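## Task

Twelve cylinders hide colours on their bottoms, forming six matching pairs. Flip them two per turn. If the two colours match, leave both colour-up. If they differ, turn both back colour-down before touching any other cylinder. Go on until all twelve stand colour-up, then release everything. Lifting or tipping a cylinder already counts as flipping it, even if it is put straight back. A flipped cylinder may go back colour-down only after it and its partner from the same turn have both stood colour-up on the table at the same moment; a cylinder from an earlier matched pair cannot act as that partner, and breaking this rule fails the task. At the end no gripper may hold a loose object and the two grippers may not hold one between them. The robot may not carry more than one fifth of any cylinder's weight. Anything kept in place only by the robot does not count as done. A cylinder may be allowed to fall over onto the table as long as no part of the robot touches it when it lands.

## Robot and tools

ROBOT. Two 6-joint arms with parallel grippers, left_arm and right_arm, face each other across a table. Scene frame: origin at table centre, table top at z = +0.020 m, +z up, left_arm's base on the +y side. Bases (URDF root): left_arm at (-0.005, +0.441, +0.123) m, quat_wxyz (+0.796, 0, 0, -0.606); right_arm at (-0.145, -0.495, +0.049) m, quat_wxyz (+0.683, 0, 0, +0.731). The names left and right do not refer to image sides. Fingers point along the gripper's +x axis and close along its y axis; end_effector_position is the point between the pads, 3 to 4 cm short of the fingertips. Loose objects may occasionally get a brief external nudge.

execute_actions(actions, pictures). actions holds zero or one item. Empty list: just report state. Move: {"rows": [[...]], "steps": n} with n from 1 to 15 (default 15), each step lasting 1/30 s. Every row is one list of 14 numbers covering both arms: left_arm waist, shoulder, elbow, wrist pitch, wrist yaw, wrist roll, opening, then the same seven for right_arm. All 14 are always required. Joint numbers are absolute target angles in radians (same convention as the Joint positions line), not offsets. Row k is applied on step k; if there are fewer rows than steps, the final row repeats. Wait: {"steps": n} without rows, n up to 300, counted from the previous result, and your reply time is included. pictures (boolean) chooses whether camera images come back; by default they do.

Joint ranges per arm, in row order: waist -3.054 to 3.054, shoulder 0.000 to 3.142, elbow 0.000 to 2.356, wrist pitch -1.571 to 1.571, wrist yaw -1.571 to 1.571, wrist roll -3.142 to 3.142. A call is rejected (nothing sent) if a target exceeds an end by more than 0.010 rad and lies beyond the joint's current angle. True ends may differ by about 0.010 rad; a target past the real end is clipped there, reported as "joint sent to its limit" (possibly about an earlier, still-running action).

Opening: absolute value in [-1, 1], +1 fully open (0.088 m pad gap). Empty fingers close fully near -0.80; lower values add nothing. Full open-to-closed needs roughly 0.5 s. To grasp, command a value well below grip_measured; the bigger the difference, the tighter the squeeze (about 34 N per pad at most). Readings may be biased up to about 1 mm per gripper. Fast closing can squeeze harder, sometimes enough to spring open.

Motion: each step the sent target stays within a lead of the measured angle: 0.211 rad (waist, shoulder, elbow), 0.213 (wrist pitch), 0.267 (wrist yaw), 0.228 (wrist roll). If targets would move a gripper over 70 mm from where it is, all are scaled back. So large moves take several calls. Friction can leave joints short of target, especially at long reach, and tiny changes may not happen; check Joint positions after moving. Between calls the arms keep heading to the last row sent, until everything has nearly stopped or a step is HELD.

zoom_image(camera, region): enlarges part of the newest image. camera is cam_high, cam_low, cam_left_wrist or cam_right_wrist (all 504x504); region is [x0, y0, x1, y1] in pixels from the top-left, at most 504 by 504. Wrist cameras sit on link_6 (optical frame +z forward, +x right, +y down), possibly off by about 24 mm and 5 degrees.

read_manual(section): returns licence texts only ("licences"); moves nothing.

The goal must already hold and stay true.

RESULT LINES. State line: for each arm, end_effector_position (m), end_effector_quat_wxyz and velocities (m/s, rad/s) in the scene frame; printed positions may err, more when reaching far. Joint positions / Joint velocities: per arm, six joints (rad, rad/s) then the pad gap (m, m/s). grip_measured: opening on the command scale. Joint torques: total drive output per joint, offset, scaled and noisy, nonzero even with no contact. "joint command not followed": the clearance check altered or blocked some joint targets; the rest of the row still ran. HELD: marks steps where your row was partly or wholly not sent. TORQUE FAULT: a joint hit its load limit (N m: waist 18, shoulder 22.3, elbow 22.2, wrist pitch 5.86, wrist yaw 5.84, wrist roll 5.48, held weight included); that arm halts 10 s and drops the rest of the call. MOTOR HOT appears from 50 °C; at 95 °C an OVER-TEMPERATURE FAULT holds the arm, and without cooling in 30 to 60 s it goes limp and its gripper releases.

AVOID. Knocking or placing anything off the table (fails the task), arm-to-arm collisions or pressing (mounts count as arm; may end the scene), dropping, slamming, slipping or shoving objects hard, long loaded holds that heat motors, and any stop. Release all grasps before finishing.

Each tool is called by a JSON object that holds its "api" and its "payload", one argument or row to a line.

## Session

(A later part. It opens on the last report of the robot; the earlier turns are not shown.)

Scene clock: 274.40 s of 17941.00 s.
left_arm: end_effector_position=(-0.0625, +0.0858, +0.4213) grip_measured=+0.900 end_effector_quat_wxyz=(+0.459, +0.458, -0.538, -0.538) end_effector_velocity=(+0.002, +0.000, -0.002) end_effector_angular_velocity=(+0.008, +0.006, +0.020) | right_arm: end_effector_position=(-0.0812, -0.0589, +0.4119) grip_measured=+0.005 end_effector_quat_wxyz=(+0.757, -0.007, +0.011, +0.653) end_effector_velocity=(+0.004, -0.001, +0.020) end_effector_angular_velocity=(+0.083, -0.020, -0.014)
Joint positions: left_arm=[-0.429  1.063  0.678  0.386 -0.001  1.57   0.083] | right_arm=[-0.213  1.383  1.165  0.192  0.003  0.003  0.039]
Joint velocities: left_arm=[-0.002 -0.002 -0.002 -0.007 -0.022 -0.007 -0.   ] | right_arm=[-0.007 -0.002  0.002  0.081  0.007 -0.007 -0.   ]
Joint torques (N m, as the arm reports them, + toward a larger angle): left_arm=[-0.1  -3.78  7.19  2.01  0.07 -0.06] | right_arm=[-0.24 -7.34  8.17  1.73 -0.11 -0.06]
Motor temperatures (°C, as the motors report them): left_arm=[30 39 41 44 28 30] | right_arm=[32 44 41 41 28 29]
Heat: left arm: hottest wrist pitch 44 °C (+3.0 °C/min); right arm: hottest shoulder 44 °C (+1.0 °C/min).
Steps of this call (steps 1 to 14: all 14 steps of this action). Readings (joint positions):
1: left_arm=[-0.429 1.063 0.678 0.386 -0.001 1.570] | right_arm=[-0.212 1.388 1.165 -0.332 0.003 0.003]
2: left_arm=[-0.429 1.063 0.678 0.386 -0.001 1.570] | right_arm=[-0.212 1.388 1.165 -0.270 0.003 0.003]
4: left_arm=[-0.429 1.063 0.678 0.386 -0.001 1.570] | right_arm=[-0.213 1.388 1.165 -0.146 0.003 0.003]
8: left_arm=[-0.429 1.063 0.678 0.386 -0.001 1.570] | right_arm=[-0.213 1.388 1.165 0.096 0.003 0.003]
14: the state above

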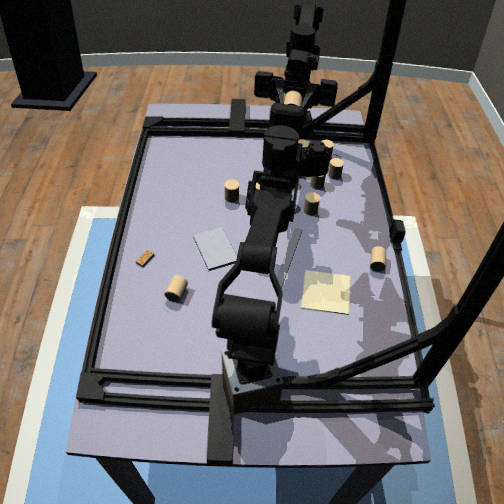

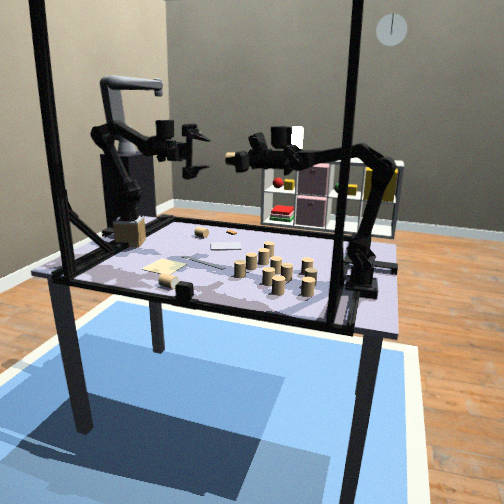

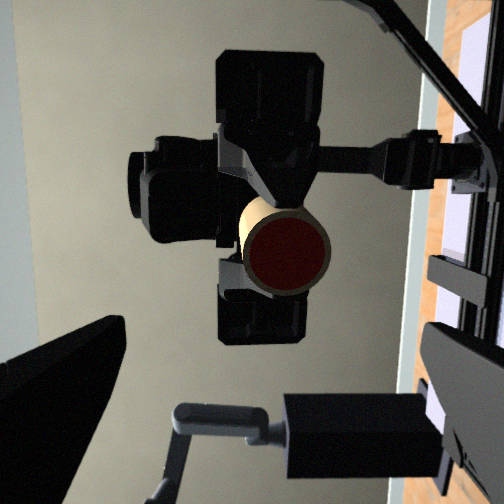

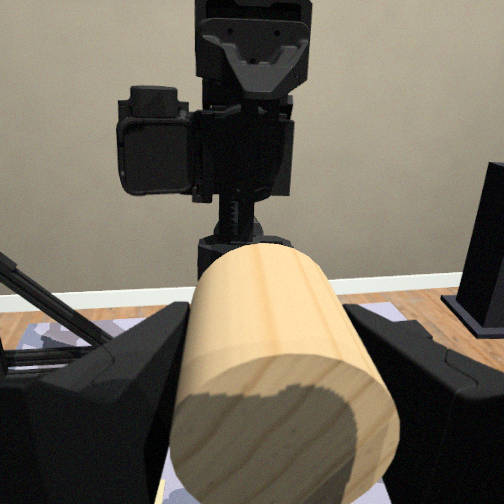

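{"api": "execute_actions", "payload": {
  "actions": [
    {"rows":[[-0.43,1.2,0.77,0.44,0,1.571,0.9,-0.216,1.376,1.168,0.208,0,0,-0.7],[-0.43,1.2,0.77,0.44,0,1.571,0.9,-0.216,1.376,1.168,0.208,0,0,-0.7],[-0.43,1.33,0.86,0.48,0,1.571,0.9,-0.216,1.376,1.168,0.208,0,0,-0.7],[-0.43,1.33,0.86,0.48,0,1.571,0.9,-0.216,1.376,1.168,0.208,0,0,-0.7],[-0.43,1.43,0.93,0.51,0,1.571,0.9,-0.216,1.376,1.168,0.208,0,0,-0.7],[-0.43,1.43,0.93,0.51,0,1.571,0.9,-0.216,1.376,1.168,0.208,0,0,-0.7],[-0.43,1.524,1.0,0.537,0,1.571,0.9,-0.216,1.376,1.168,0.208,0,0,-0.7]],"steps":14}
  ],
  "pictures": false
}}

{"api": "execute_actions", "payload": {
  "actions": [
    {"rows":[[-0.43,1.524,1.0,0.537,0,1.571,-0.7,-0.216,1.376,1.168,0.208,0,0,-0.7]],"steps":13}
  ],
  "pictures": false
}}

{"api": "execute_actions", "payload": {
  "actions": [
    {"rows":[[-0.43,1.524,1.0,0.537,0,1.571,-0.7,-0.216,1.376,1.168,0.208,0,0,0.6]],"steps":11}
  ],
  "pictures": false
}}

{"api": "execute_actions", "payload": {
  "actions": [
    {"rows":[[-0.43,1.43,0.93,0.51,0,1.571,-0.7,-0.216,1.376,1.168,0.208,0,0,0.6],[-0.43,1.33,0.86,0.48,0,1.571,-0.7,-0.216,1.376,1.168,0.208,0,0,0.6],[-0.43,1.2,0.77,0.44,0,1.571,-0.7,-0.216,1.376,1.168,0.208,0,0,0.6],[-0.43,1.058,0.672,0.386,0,1.571,-0.7,-0.216,1.376,1.168,0.208,0,0,0.6]],"steps":8}
  ],
  "pictures": false
}}

{"api": "execute_actions", "payload": {
  "actions": [
    {"rows":[[0.75,0.95,0.7,-0.9,0,1.571,-0.7,-0.104,1.379,1.45,-1.183,0,0,0.5]],"steps":15}
  ],
  "pictures": false
}}

{"api": "execute_actions", "payload": {
  "actions": [
    {"rows":[[0.75,0.95,0.7,-0.9,0,1.571,-0.7,-0.104,1.379,1.45,-1.183,0,0,0.5]],"steps":7}
  ],
  "pictures": false
}}

{"api": "execute_actions", "payload": {
  "actions": [
    {"rows":[[0.75,1.345,0.673,-0.899,0,1.571,-0.7,-0.104,1.53,1.145,-1.183,0,0,0.5]],"steps":12}
  ]
}}

Scene clock: 284.30 s of 17941.00 s.
left_arm: end_effector_position=(-0.0793, -0.0189, +0.4138) grip_measured=+0.900 end_effector_quat_wxyz=(+0.456, +0.462, -0.536, -0.541) end_effector_velocity=(-0.003, -0.016, +0.032) end_effector_angular_velocity=(-0.107, +0.025, +0.005) | right_arm: end_effector_position=(-0.0812, -0.0589, +0.4150) grip_measured=+0.004 end_effector_quat_wxyz=(+0.757, -0.003, +0.006, +0.653) end_effector_velocity=(-0.000, -0.001, -0.002) end_effector_angular_velocity=(-0.008, -0.006, +0.005)
Joint positions: left_arm=[-0.429  1.518  0.979  0.529 -0.001  1.57   0.083] | right_arm=[-0.213  1.383  1.165  0.205  0.003  0.003  0.039]
Joint velocities: left_arm=[-0.002  0.051  0.081  0.081 -0.007 -0.007 -0.   ] | right_arm=[-0.002 -0.002 -0.002 -0.007 -0.007 -0.007 -0.   ]
Joint torques (N m, as the arm reports them, + toward a larger angle): left_arm=[-0.03 -6.17  9.53  2.39  0.07 -0.08] | right_arm=[-0.17 -7.26  8.18  1.65 -0.11 -0.07]
Motor temperatures (°C, as the motors report them): left_arm=[30 39 42 44 28 30] | right_arm=[32 43 42 42 28 29]
Heat: left arm: hottest wrist pitch 44 °C (+4.0 °C/min); right arm: hottest shoulder 43 °C (-1.0 °C/min).
Steps of this call (steps 1 to 30: the robot went on to your last target; steps 31 to 283: nothing new was sent; steps 284 to 297: all 14 steps of this action). Readings (joint positions):
284: left_arm=[-0.429 1.082 0.688 0.392 -0.001 1.570] | right_arm=[-0.213 1.383 1.165 0.205 0.003 0.003]
285: left_arm=[-0.429 1.112 0.710 0.413 -0.001 1.570] | right_arm=[-0.213 1.383 1.165 0.205 0.003 0.003]
287: left_arm=[-0.429 1.209 0.781 0.448 -0.001 1.570] | right_arm=[-0.213 1.383 1.165 0.205 0.003 0.003]
291: left_arm=[-0.429 1.417 0.926 0.508 -0.001 1.570] | right_arm=[-0.213 1.383 1.165 0.205 0.003 0.003]
297: the state above

Scene clock: 284.73 s of 17941.00 s.
left_arm: end_effector_position=(-0.0795, -0.0203, +0.4198) grip_measured=+0.028 end_effector_quat_wxyz=(+0.460, +0.457, -0.539, -0.537) end_effector_velocity=(+0.000, +0.001, -0.002) end_effector_angular_velocity=(+0.008, +0.006, +0.005) | right_arm: end_effector_position=(-0.0811, -0.0590, +0.4157) grip_measured=+0.003 end_effector_quat_wxyz=(+0.757, -0.002, +0.004, +0.653) end_effector_velocity=(-0.000, -0.002, +0.000) end_effector_angular_velocity=(-0.003, -0.007, +0.015)
Joint positions: left_arm=[-0.429  1.521  0.992  0.534 -0.001  1.57   0.04 ] | right_arm=[-0.214  1.382  1.165  0.208  0.002  0.003  0.039]
Joint velocities: left_arm=[-0.002 -0.002 -0.002 -0.007 -0.007 -0.007 -0.   ] | right_arm=[-0.007 -0.007 -0.002 -0.007 -0.022 -0.007 -0.   ]
Joint torques (N m, as the arm reports them, + toward a larger angle): left_arm=[-0.08 -5.79  8.74  2.23  0.07 -0.08] | right_arm=[-0.27 -7.33  8.13  1.46 -0.1  -0.06]
Motor temperatures (°C, as the motors report them): left_arm=[30 39 42 44 28 30] | right_arm=[32 43 42 42 28 29]
Heat: left arm: hottest wrist pitch 44 °C (+4.0 °C/min); right arm: hottest shoulder 43 °C (-1.0 °C/min).
Steps of this call (steps 1 to 13: all 13 steps of this action). Readings (joint positions):
1: left_arm=[-0.429 1.519 0.982 0.531 -0.001 1.570] | right_arm=[-0.213 1.383 1.165 0.205 0.003 0.003]
2: left_arm=[-0.429 1.519 0.985 0.533 -0.001 1.570] | right_arm=[-0.213 1.383 1.165 0.205 0.003 0.003]
4: left_arm=[-0.429 1.519 0.990 0.536 -0.001 1.570] | right_arm=[-0.213 1.383 1.165 0.205 0.003 0.003]
8: left_arm=[-0.429 1.520 0.992 0.534 -0.001 1.570] | right_arm=[-0.213 1.382 1.165 0.207 0.002 0.003]
13: the state above

Scene clock: 285.10 s of 17941.00 s.
left_arm: end_effector_position=(-0.0795, -0.0203, +0.4198) grip_measured=+0.028 end_effector_quat_wxyz=(+0.460, +0.457, -0.539, -0.537) end_effector_velocity=(+0.000, +0.001, +0.002) end_effector_angular_velocity=(-0.006, +0.008, +0.005) | right_arm: end_effector_position=(-0.0812, -0.0590, +0.4157) grip_measured=+0.581 end_effector_quat_wxyz=(+0.757, -0.002, +0.004, +0.653) end_effector_velocity=(-0.002, +0.002, -0.006) end_effector_angular_velocity=(-0.018, -0.005, +0.020)
Joint positions: left_arm=[-0.429  1.521  0.992  0.534 -0.001  1.57   0.04 ] | right_arm=[-0.214  1.382  1.165  0.208  0.002  0.003  0.067]
Joint velocities: left_arm=[-0.002 -0.002 -0.002  0.007 -0.007 -0.007 -0.   ] | right_arm=[-0.002  0.007 -0.002 -0.007 -0.022 -0.007  0.174]
Joint torques (N m, as the arm reports them, + toward a larger angle): left_arm=[-0.06 -5.8   8.8   2.22  0.06 -0.07] | right_arm=[-0.18 -7.25  8.12  1.47 -0.08 -0.05]
Motor temperatures (°C, as the motors report them): left_arm=[30 39 42 44 28 30] | right_arm=[32 43 42 42 28 29]
Heat: left arm: hottest wrist pitch 44 °C (+4.1 °C/min); right arm: hottest shoulder 43 °C (-1.0 °C/min).
Steps of this call (steps 1 to 11: all 11 steps of this action). Readings (joint positions):
1: left_arm=[-0.429 1.521 0.992 0.534 -0.001 1.570] | right_arm=[-0.214 1.382 1.165 0.207 0.002 0.003]
2: left_arm=[-0.429 1.521 0.992 0.534 -0.001 1.570] | right_arm=[-0.214 1.382 1.165 0.208 0.002 0.003]
4: left_arm=[-0.429 1.521 0.992 0.534 -0.001 1.570] | right_arm=[-0.214 1.382 1.165 0.208 0.002 0.003]
8: left_arm=[-0.429 1.521 0.992 0.534 -0.001 1.570] | right_arm=[-0.214 1.382 1.165 0.208 0.002 0.003]
11: the state above

Scene clock: 285.37 s of 17941.00 s.
left_arm: end_effector_position=(-0.0653, +0.0683, +0.4030) grip_measured=+0.027 end_effector_quat_wxyz=(+0.444, +0.473, -0.525, -0.551) end_effector_velocity=(+0.038, +0.232, +0.160) end_effector_angular_velocity=(-0.563, +0.112, +0.006) | right_arm: end_effector_position=(-0.0812, -0.0590, +0.4157) grip_measured=+0.599 end_effector_quat_wxyz=(+0.757, -0.002, +0.004, +0.653) end_effector_velocity=(+0.000, +0.001, -0.004) end_effector_angular_velocity=(-0.017, -0.034, +0.005)
Joint positions: left_arm=[-0.429  1.151  0.7    0.395 -0.001  1.57   0.04 ] | right_arm=[-0.214  1.382  1.165  0.208  0.002  0.003  0.068]
Joint velocities: left_arm=[-0.002 -1.145 -0.505 -0.066 -0.007 -0.022 -0.001] | right_arm=[-0.002  0.002 -0.002 -0.007 -0.007 -0.037  0.   ]
Joint torques (N m, as the arm reports them, + toward a larger angle): left_arm=[-0.06 -4.3   9.45  2.51  0.07 -0.09] | right_arm=[-0.16 -7.27  8.1   1.45 -0.1  -0.07]
Motor temperatures (°C, as the motors report them): left_arm=[30 39 42 44 28 30] | right_arm=[32 43 42 43 28 29]
Heat: left arm: hottest wrist pitch 44 °C (+4.0 °C/min); right arm: hottest shoulder 43 °C (-1.0 °C/min).
Steps of this call (steps 1 to 8: all 8 steps of this action). Readings (joint positions):
1: left_arm=[-0.429 1.510 0.984 0.532 -0.001 1.570] | right_arm=[-0.214 1.382 1.165 0.208 0.002 0.003]
2: left_arm=[-0.429 1.481 0.960 0.518 -0.001 1.571] | right_arm=[-0.214 1.382 1.165 0.208 0.002 0.003]
4: left_arm=[-0.429 1.373 0.857 0.469 -0.001 1.571] | right_arm=[-0.214 1.382 1.165 0.208 0.002 0.003]
8: the state above

Scene clock: 285.87 s of 17941.00 s.
left_arm: end_effector_position=(+0.1758, +0.2261, +0.2907) grip_measured=+0.026 end_effector_quat_wxyz=(+0.489, +0.705, -0.044, -0.512) end_effector_velocity=(+0.220, +0.557, -0.307) end_effector_angular_velocity=(+1.458, +1.237, +1.888) | right_arm: end_effector_position=(-0.1323, -0.1114, +0.3599) grip_measured=+0.501 end_effector_quat_wxyz=(+0.683, -0.216, +0.227, +0.660) end_effector_velocity=(-0.009, -0.247, -0.339) end_effector_angular_velocity=(-1.921, +0.066, +0.008)
Joint positions: left_arm=[ 0.434  0.958  0.702 -0.489  0.003  1.571  0.04 ] | right_arm=[-0.103  1.376  1.451 -0.713 -0.002  0.003  0.064]
Joint velocities: left_arm=[ 1.878 -0.002 -0.002 -1.912 -0.007 -0.007 -0.   ] | right_arm=[-0.002  0.007 -0.002 -1.912 -0.007 -0.007 -0.   ]
Joint torques (N m, as the arm reports them, + toward a larger angle): left_arm=[-0.07 -3.38  7.33  1.65 -0.04 -0.07] | right_arm=[-0.09 -5.74  7.14  1.15  0.05 -0.06]
Motor temperatures (°C, as the motors report them): left_arm=[30 39 42 44 28 30] | right_arm=[32 43 42 43 28 29]
Heat: left arm: hottest wrist pitch 44 °C (+4.0 °C/min); right arm: hottest shoulder 43 °C (-1.0 °C/min).
Steps of this call (steps 1 to 15: all 15 steps of this action). Readings (joint positions):
1: left_arm=[-0.413 1.109 0.693 0.362 0.014 1.571] | right_arm=[-0.206 1.383 1.194 0.152 0.009 0.003]
2: left_arm=[-0.365 1.067 0.694 0.302 0.017 1.571] | right_arm=[-0.184 1.388 1.242 0.078 0.010 0.003]
4: left_arm=[-0.243 0.999 0.697 0.188 0.007 1.571] | right_arm=[-0.134 1.397 1.342 -0.038 -0.001 0.003]
8: left_arm=[0.003 0.959 0.702 -0.053 0.003 1.571] | right_arm=[-0.103 1.369 1.442 -0.272 -0.002 0.003]
15: the state above

Scene clock: 286.10 s of 17941.00 s.
left_arm: end_effector_position=(+0.1773, +0.3233, +0.2424) grip_measured=+0.027 end_effector_quat_wxyz=(+0.471, +0.682, +0.189, -0.526) end_effector_velocity=(-0.063, +0.104, -0.059) end_effector_angular_velocity=(+0.303, +0.464, +0.252) | right_arm: end_effector_position=(-0.1346, -0.1760, +0.3014) grip_measured=+0.500 end_effector_quat_wxyz=(+0.624, -0.344, +0.359, +0.603) end_effector_velocity=(-0.004, -0.155, -0.093) end_effector_angular_velocity=(-0.823, +0.026, -0.012)
Joint positions: left_arm=[ 0.729  0.958  0.699 -0.852 -0.003  1.571  0.04 ] | right_arm=[-0.103  1.376  1.45  -1.114 -0.002  0.003  0.064]
Joint velocities: left_arm=[ 0.242 -0.002 -0.022 -0.535 -0.007 -0.007  0.   ] | right_arm=[-0.002 -0.002 -0.012 -0.813  0.007  0.007 -0.   ]
Joint torques (N m, as the arm reports them, + toward a larger angle): left_arm=[-0.05 -2.89  7.63  1.49  0.15 -0.07] | right_arm=[-0.06 -5.15  6.9   1.12  0.06 -0.05]
Motor temperatures (°C, as the motors report them): left_arm=[30 39 42 44 28 30] | right_arm=[32 43 42 43 28 29]
Heat: left arm: hottest wrist pitch 44 °C (+4.1 °C/min); right arm: hottest shoulder 43 °C (-1.0 °C/min).
Steps of this call (steps 1 to 7: all 7 steps of this action). Readings (joint positions):
1: left_arm=[0.496 0.958 0.702 -0.551 0.003 1.571] | right_arm=[-0.103 1.376 1.451 -0.776 -0.002 0.003]
2: left_arm=[0.557 0.958 0.702 -0.612 0.003 1.571] | right_arm=[-0.103 1.376 1.451 -0.839 -0.002 0.003]
4: left_arm=[0.667 0.958 0.702 -0.734 -0.002 1.571] | right_arm=[-0.103 1.376 1.451 -0.962 -0.002 0.003]
7: the state above

Scene clock: 286.50 s of 17941.00 s.
left_arm: end_effector_position=(+0.1555, +0.3413, +0.1609) grip_measured=+0.026 end_effector_quat_wxyz=(+0.345, +0.619, +0.343, -0.616) end_effector_velocity=(-0.004, +0.003, -0.007) end_effector_angular_velocity=(+0.031, +0.036, -0.010) | right_arm: end_effector_position=(-0.1367, -0.2354, +0.1605) grip_measured=+0.500 end_effector_quat_wxyz=(+0.509, -0.490, +0.510, +0.491) end_effector_velocity=(-0.001, -0.003, -0.001) end_effector_angular_velocity=(-0.012, +0.008, -0.024)
Joint positions: left_arm=[ 0.747  1.335  0.668 -0.899 -0.002  1.571  0.04 ] | right_arm=[-0.103  1.536  1.146 -1.182 -0.002  0.003  0.064]
Joint velocities: left_arm=[-0.002  0.037 -0.002 -0.007 -0.007  0.007 -0.   ] | right_arm=[-0.002 -0.002 -0.007 -0.007 -0.007  0.022 -0.   ]
Joint torques (N m, as the arm reports them, + toward a larger angle): left_arm=[ 0.21 -2.7   6.46  0.45  0.17 -0.04] | right_arm=[-0.19 -6.91  6.35  0.14  0.02 -0.07]
Motor temperatures (°C, as the motors report them): left_arm=[30 39 42 44 28 30] | right_arm=[32 43 42 42 28 29]
Heat: left arm: hottest wrist pitch 44 °C (+4.0 °C/min); right arm: hottest shoulder 43 °C (-1.0 °C/min).
Steps of this call (steps 1 to 12: all 12 steps of this action). Readings (joint positions):
1: left_arm=[0.735 0.984 0.697 -0.868 -0.002 1.571] | right_arm=[-0.103 1.384 1.435 -1.123 -0.002 0.003]
2: left_arm=[0.738 1.030 0.698 -0.870 -0.002 1.571] | right_arm=[-0.103 1.390 1.412 -1.126 -0.002 0.003]
4: left_arm=[0.743 1.157 0.694 -0.882 -0.002 1.571] | right_arm=[-0.103 1.422 1.348 -1.147 -0.002 0.003]
8: left_arm=[0.747 1.319 0.670 -0.898 -0.002 1.571] | right_arm=[-0.103 1.512 1.190 -1.177 -0.002 0.003]
12: the state above

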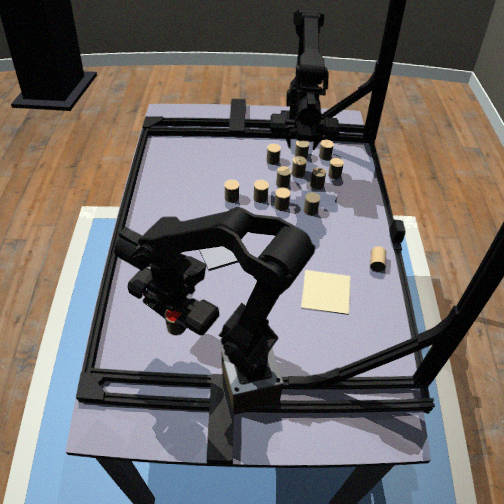

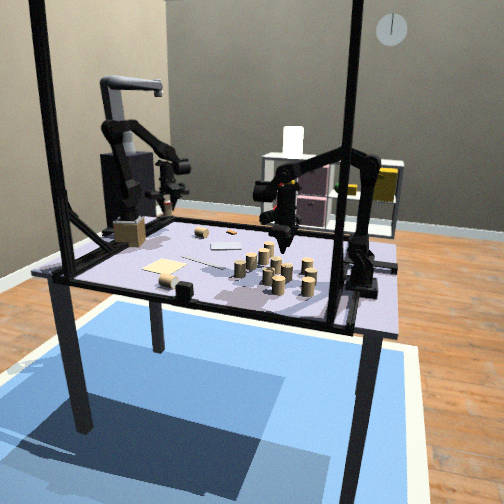

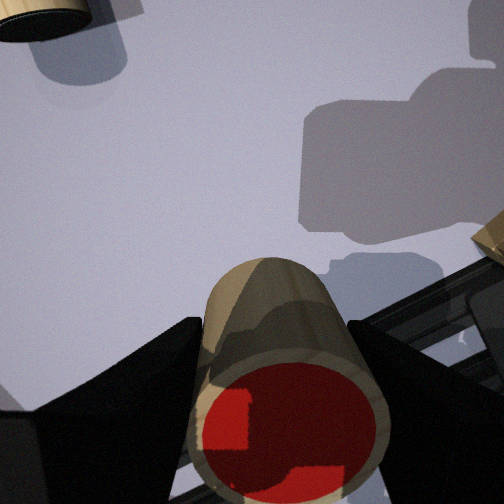

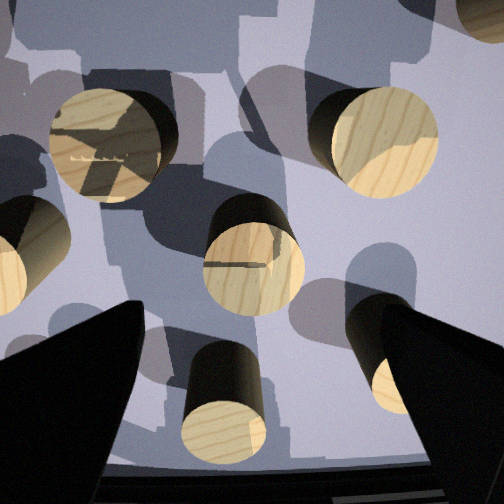

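{"api": "execute_actions", "payload": {
  "actions": [
    {"rows":[[0.75,1.375,0.64,-0.84,0,1.571,-0.7,-0.104,1.538,1.115,-1.146,0,0,0.5],[0.75,1.405,0.61,-0.78,0,1.571,-0.7,-0.104,1.547,1.085,-1.108,0,0,0.5],[0.75,1.435,0.582,-0.72,0,1.571,-0.7,-0.104,1.558,1.055,-1.068,0,0,0.5],[0.75,1.466,0.555,-0.66,0,1.571,-0.7,-0.104,1.57,1.025,-1.027,0,0,0.5],[0.75,1.51,0.53,-0.6,0,1.571,-0.7,-0.104,1.583,0.995,-0.985,0,0,0.5],[0.75,1.55,0.508,-0.54,0,1.571,-0.7,-0.104,1.597,0.966,-0.943,0,0,0.5],[0.75,1.582,0.493,-0.485,0,1.571,-0.7,-0.104,1.611,0.938,-0.902,0,0,0.5],[0.75,1.605,0.484,-0.448,0,1.571,-0.7,-0.104,1.625,0.912,-0.863,0,0,0.5],[0.75,1.622,0.478,-0.423,0,1.571,-0.7,-0.104,1.637,0.89,-0.83,0,0,0.5],[0.75,1.634,0.474,-0.408,0,1.571,-0.7,-0.104,1.647,0.874,-0.805,0,0,0.5],[0.75,1.642,0.471,-0.402,0,1.571,-0.7,-0.104,1.654,0.863,-0.788,0,0,0.5],[0.75,1.647,0.47,-0.4,0,1.571,-0.7,-0.104,1.654,0.863,-0.788,0,0,0.5],[0.75,1.65,0.469,-0.398,0,1.571,-0.7,-0.104,1.654,0.863,-0.788,0,0,0.5]],"steps":15}
  ],
  "pictures": false
}}

{"api": "execute_actions", "payload": {
  "actions": [
    {"rows":[[0.75,1.65,0.469,-0.398,0,1.571,-0.7,-0.104,1.654,0.863,-0.788,0,0,0.5],[0.75,1.65,0.469,-0.398,0,1.571,-0.7,-0.104,1.654,0.863,-0.788,0,0,0.5],[0.75,1.65,0.469,-0.398,0,1.571,0.4,-0.104,1.654,0.863,-0.788,0,0,-0.7]],"steps":14}
  ],
  "pictures": false
}}

{"api": "execute_actions", "payload": {
  "actions": [
    {"rows":[[0.75,1.605,0.484,-0.448,0,1.571,0.4,-0.104,1.62,0.92,-0.875,0,0,-0.7],[0.75,1.55,0.508,-0.54,0,1.571,0.4,-0.104,1.583,0.995,-0.985,0,0,-0.7],[0.75,1.51,0.53,-0.6,0,1.571,0.4,-0.104,1.555,1.07,-1.09,0,0,-0.7],[0.75,1.466,0.555,-0.66,0,1.571,0.4,-0.104,1.53,1.145,-1.183,0,0,-0.7],[0.75,1.405,0.61,-0.78,0,1.571,0.4,-0.104,1.53,1.145,-1.183,0,0,-0.7],[0.75,1.345,0.673,-0.899,0,1.571,0.4,-0.104,1.53,1.145,-1.183,0,0,-0.7],[0.75,1.345,0.673,-0.899,0,1.571,0.4,-0.104,1.379,1.4,-1.183,0,0,-0.7],[0.75,0.95,0.7,-0.9,0,1.571,0.9,-0.104,1.379,1.4,-1.183,0,0,-0.7],[0.75,0.95,0.7,-0.9,0,1.571,0.9,-0.104,1.379,1.4,-1.183,0,0,-0.7],[0.75,0.95,0.7,-0.9,0,1.571,0.9,-0.216,1.379,1.35,-0.8,0,0,-0.7],[0.75,0.95,0.7,-0.9,0,1.571,0.9,-0.216,1.379,1.35,-0.8,0,0,-0.7],[-0.43,0.95,0.7,-0.3,0,1.571,0.9,-0.216,1.379,1.35,-0.8,0,0,-0.7]],"steps":14}
  ],
  "pictures": false
}}

{"api": "execute_actions", "payload": {
  "actions": [
    {"rows":[[-0.43,1.058,0.672,0.386,0,1.571,0.9,-0.216,1.376,1.168,0.208,0,0,-0.7]],"steps":15}
  ],
  "pictures": false
}}

{"api": "execute_actions", "payload": {
  "actions": [
    {"rows":[[-0.43,1.058,0.672,0.386,0,1.571,0.9,-0.216,1.376,1.168,0.208,0,0,-0.7]],"steps":10}
  ]
}}

Scene clock: 301.03 s of 17941.00 s.
left_arm: end_effector_position=(+0.1554, +0.3416, +0.0710) grip_measured=+0.018 end_effector_quat_wxyz=(+0.342, +0.617, +0.346, -0.618) end_effector_velocity=(-0.000, -0.000, -0.020) end_effector_angular_velocity=(+0.010, +0.002, -0.000) | right_arm: end_effector_position=(-0.1369, -0.2410, +0.0688) grip_measured=+0.500 end_effector_quat_wxyz=(+0.506, -0.493, +0.513, +0.488) end_effector_velocity=(+0.002, +0.011, -0.019) end_effector_angular_velocity=(+0.095, -0.010, +0.020)
Joint positions: left_arm=[ 0.748  1.638  0.476 -0.414 -0.002  1.571  0.04 ] | right_arm=[-0.103  1.647  0.871 -0.807 -0.002  0.002  0.064]
Joint velocities: left_arm=[-0.007  0.095 -0.022  0.11  -0.007 -0.007 -0.   ] | right_arm=[-0.002  0.007 -0.081  0.183  0.007 -0.022 -0.   ]
Joint torques (N m, as the arm reports them, + toward a larger angle): left_arm=[ 0.17 -3.5   3.63  0.64  0.15 -0.07] | right_arm=[-0.15 -5.62  5.46  0.38  0.04 -0.06]
Motor temperatures (°C, as the motors report them): left_arm=[30 39 41 41 28 30] | right_arm=[32 42 41 41 28 29]
Heat: left arm: hottest elbow 41 °C (-1.0 °C/min); right arm: hottest shoulder 42 °C (-2.0 °C/min).
Steps of this call (steps 1 to 15: the robot went on to your last target; steps 16 to 421: nothing new was sent; steps 422 to 436: all 15 steps of this action). Readings (joint positions):
422: left_arm=[0.748 1.344 0.666 -0.892 -0.002 1.571] | right_arm=[-0.103 1.534 1.143 -1.177 -0.002 0.002]
423: left_arm=[0.748 1.354 0.657 -0.861 -0.002 1.571] | right_arm=[-0.103 1.534 1.134 -1.158 -0.002 0.002]
425: left_arm=[0.748 1.394 0.623 -0.768 -0.002 1.571] | right_arm=[-0.103 1.536 1.099 -1.101 -0.002 0.003]
429: left_arm=[0.748 1.530 0.530 -0.567 -0.002 1.571] | right_arm=[-0.103 1.578 0.991 -0.957 -0.002 0.003]
436: the state above

Scene clock: 301.50 s of 17941.00 s.
left_arm: end_effector_position=(+0.1561, +0.3411, +0.0694) grip_measured=+0.402 end_effector_quat_wxyz=(+0.344, +0.618, +0.345, -0.617) end_effector_velocity=(-0.004, +0.003, +0.000) end_effector_angular_velocity=(+0.018, +0.015, +0.005) | right_arm: end_effector_position=(-0.1367, -0.2378, +0.0685) grip_measured=+0.003 end_effector_quat_wxyz=(+0.510, -0.489, +0.509, +0.492) end_effector_velocity=(+0.001, -0.005, +0.001) end_effector_angular_velocity=(-0.017, +0.008, -0.015)
Joint positions: left_arm=[ 0.748  1.644  0.472 -0.399 -0.002  1.571  0.059] | right_arm=[-0.103  1.647  0.869 -0.79  -0.002  0.002  0.039]
Joint velocities: left_arm=[-0.002 -0.002 -0.002 -0.022 -0.007 -0.007 -0.023] | right_arm=[-0.007 -0.007 -0.002 -0.022 -0.007  0.007  0.   ]
Joint torques (N m, as the arm reports them, + toward a larger angle): left_arm=[ 0.19 -3.35  3.64  0.5   0.15 -0.04] | right_arm=[-0.1  -5.45  4.81  0.26  0.03 -0.07]
Motor temperatures (°C, as the motors report them): left_arm=[30 39 41 41 28 30] | right_arm=[32 42 41 41 28 29]
Heat: left arm: hottest elbow 41 °C (-1.0 °C/min); right arm: hottest shoulder 42 °C (-2.0 °C/min).
Steps of this call (steps 1 to 14: all 14 steps of this action). Readings (joint positions):
1: left_arm=[0.748 1.640 0.475 -0.412 -0.002 1.571] | right_arm=[-0.103 1.647 0.870 -0.801 -0.002 0.002]
2: left_arm=[0.748 1.640 0.475 -0.411 -0.002 1.571] | right_arm=[-0.103 1.647 0.870 -0.796 -0.002 0.002]
4: left_arm=[0.748 1.640 0.474 -0.411 -0.002 1.571] | right_arm=[-0.103 1.647 0.869 -0.793 -0.002 0.002]
8: left_arm=[0.748 1.641 0.473 -0.404 -0.002 1.571] | right_arm=[-0.103 1.647 0.869 -0.790 -0.002 0.002]
14: the state above

Scene clock: 301.97 s of 17941.00 s.
left_arm: end_effector_position=(+0.1844, +0.2891, +0.2314) grip_measured=+0.866 end_effector_quat_wxyz=(+0.449, +0.695, +0.144, -0.543) end_effector_velocity=(+0.026, -0.526, +0.458) end_effector_angular_velocity=(-1.826, -2.257, -1.624) | right_arm: end_effector_position=(-0.1061, -0.1545, +0.2626) grip_measured=+0.003 end_effector_quat_wxyz=(+0.653, -0.322, +0.363, +0.582) end_effector_velocity=(+0.209, +0.290, +0.436) end_effector_angular_velocity=(+2.172, -0.288, -0.504)
Joint positions: left_arm=[ 0.622  1.059  0.689 -0.714 -0.009  1.572  0.081] | right_arm=[-0.184  1.41   1.307 -0.911 -0.002  0.003  0.039]
Joint velocities: left_arm=[-1.614 -1.092  0.12   1.692  0.007  0.007  0.016] | right_arm=[-0.491 -0.256  0.52   1.414  0.037 -0.007 -0.   ]
Joint torques (N m, as the arm reports them, + toward a larger angle): left_arm=[-0.31 -2.82  7.22  0.92  0.37 -0.14] | right_arm=[ 0.35 -7.02  7.32  0.64 -0.03 -0.05]
Motor temperatures (°C, as the motors report them): left_arm=[30 39 41 41 28 30] | right_arm=[32 42 41 41 28 29]
Heat: left arm: hottest elbow 41 °C (-1.0 °C/min); right arm: hottest shoulder 42 °C (-2.0 °C/min).
Steps of this call (steps 1 to 14: all 14 steps of this action). Readings (joint positions):
1: left_arm=[0.748 1.640 0.473 -0.406 -0.002 1.571] | right_arm=[-0.103 1.647 0.875 -0.805 -0.002 0.002]
2: left_arm=[0.748 1.625 0.479 -0.441 -0.002 1.571] | right_arm=[-0.103 1.644 0.896 -0.855 -0.002 0.002]
4: left_arm=[0.748 1.566 0.499 -0.543 -0.002 1.571] | right_arm=[-0.103 1.621 0.968 -0.985 -0.002 0.002]
8: left_arm=[0.748 1.389 0.624 -0.772 -0.002 1.571] | right_arm=[-0.103 1.522 1.138 -1.121 -0.002 0.002]
14: the state above

Scene clock: 302.47 s of 17941.00 s.
left_arm: end_effector_position=(-0.0004, +0.0865, +0.3774) grip_measured=+0.900 end_effector_quat_wxyz=(+0.451, +0.553, -0.443, -0.543) end_effector_velocity=(-0.594, -0.082, +0.361) end_effector_angular_velocity=(-1.692, -0.011, -1.683) | right_arm: end_effector_position=(-0.0824, -0.0634, +0.3743) grip_measured=+0.003 end_effector_quat_wxyz=(+0.753, -0.066, +0.077, +0.651) end_effector_velocity=(+0.012, +0.079, +0.392) end_effector_angular_velocity=(+1.807, -0.284, +0.009)
Joint positions: left_arm=[-0.258  1.059  0.677  0.179 -0.007  1.572  0.083] | right_arm=[-0.213  1.382  1.168  0.011 -0.     0.002  0.039]
Joint velocities: left_arm=[-1.678 -0.002 -0.002  1.692  0.007 -0.007  0.   ] | right_arm=[-0.002 -0.002  0.002  1.824 -0.007 -0.022 -0.   ]
Joint torques (N m, as the arm reports them, + toward a larger angle): left_arm=[-0.35 -3.41  7.37  2.21  0.24 -0.13] | right_arm=[-0.26 -7.26  7.82  1.84 -0.05 -0.05]
Motor temperatures (°C, as the motors report them): left_arm=[30 39 41 41 28 30] | right_arm=[32 42 41 41 28 29]
Heat: left arm: hottest elbow 41 °C (-1.0 °C/min); right arm: hottest shoulder 42 °C (-2.0 °C/min).
Steps of this call (steps 1 to 15: all 15 steps of this action). Readings (joint positions):
1: left_arm=[0.565 1.040 0.691 -0.655 -0.008 1.572] | right_arm=[-0.197 1.399 1.300 -0.841 -0.000 0.003]
2: left_arm=[0.503 1.034 0.692 -0.584 -0.008 1.572] | right_arm=[-0.206 1.383 1.276 -0.774 0.000 0.003]
4: left_arm=[0.381 1.047 0.688 -0.466 -0.007 1.572] | right_arm=[-0.213 1.370 1.224 -0.664 -0.000 0.002]
8: left_arm=[0.137 1.058 0.677 -0.221 -0.007 1.572] | right_arm=[-0.213 1.382 1.170 -0.424 -0.000 0.002]
15: the state above

Scene clock: 302.80 s of 17941.00 s.
left_arm: end_effector_position=(-0.0611, +0.0869, +0.4219) grip_measured=+0.900 end_effector_quat_wxyz=(+0.459, +0.459, -0.538, -0.537) end_effector_velocity=(-0.008, +0.002, +0.011) end_effector_angular_velocity=(-0.050, +0.015, -0.020) | right_arm: end_effector_position=(-0.0818, -0.0602, +0.4177) grip_measured=+0.003 end_effector_quat_wxyz=(+0.757, -0.002, +0.004, +0.654) end_effector_velocity=(-0.002, -0.000, +0.015) end_effector_angular_velocity=(+0.072, -0.033, +0.010)
Joint positions: left_arm=[-0.425  1.056  0.677  0.381  0.001  1.572  0.083] | right_arm=[-0.213  1.378  1.169  0.2   -0.     0.002  0.039]
Joint velocities: left_arm=[-0.027 -0.002 -0.002  0.051 -0.007 -0.007 -0.   ] | right_arm=[ 0.002 -0.002 -0.007  0.081 -0.007 -0.022 -0.   ]
Joint torques (N m, as the arm reports them, + toward a larger angle): left_arm=[-0.25 -3.13  7.33  2.07  0.02 -0.15] | right_arm=[-0.28 -6.73  7.72  1.6  -0.01 -0.05]
Motor temperatures (°C, as the motors report them): left_arm=[30 39 41 41 28 30] | right_arm=[32 42 41 41 28 29]
Heat: left arm: hottest elbow 41 °C (-1.0 °C/min); right arm: hottest shoulder 42 °C (-2.0 °C/min).
Steps of this call (steps 1 to 10: all 10 steps of this action). Readings (joint positions):
1: left_arm=[-0.312 1.059 0.677 0.237 -0.005 1.572] | right_arm=[-0.213 1.382 1.168 0.070 -0.000 0.002]
2: left_arm=[-0.356 1.059 0.677 0.287 0.000 1.572] | right_arm=[-0.213 1.382 1.168 0.117 -0.000 0.002]
4: left_arm=[-0.405 1.057 0.677 0.343 0.002 1.572] | right_arm=[-0.213 1.378 1.168 0.167 -0.000 0.002]
8: left_arm=[-0.423 1.056 0.677 0.372 0.001 1.572] | right_arm=[-0.213 1.378 1.169 0.193 -0.000 0.002]
10: the state above

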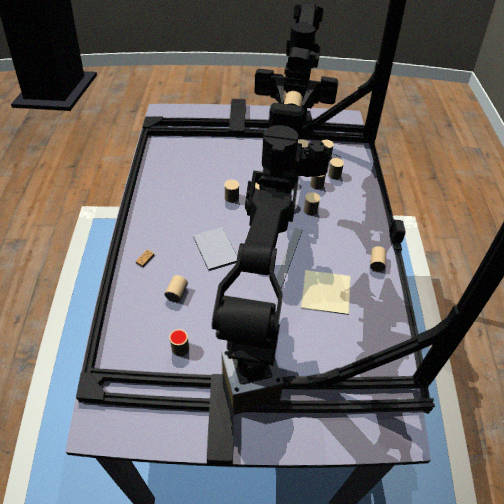

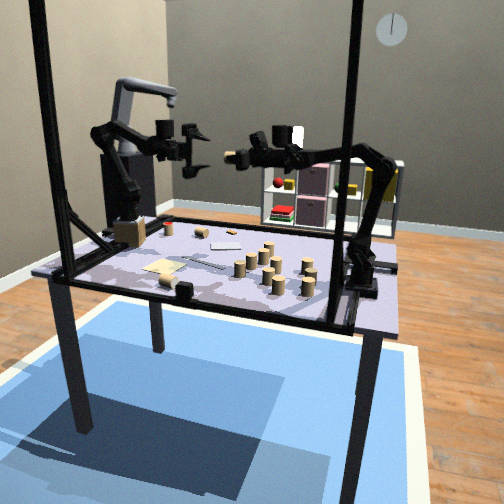

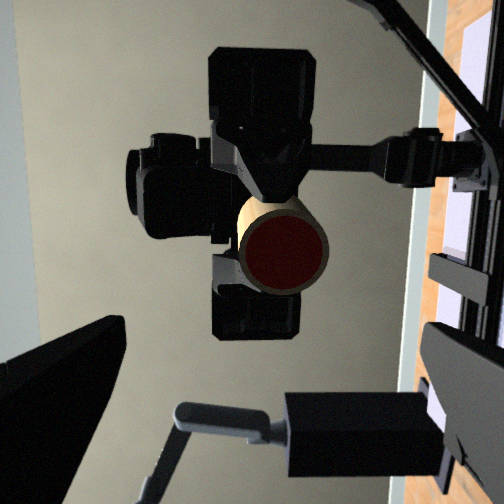

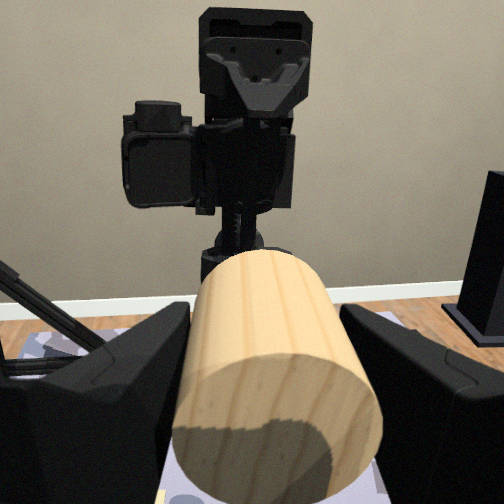

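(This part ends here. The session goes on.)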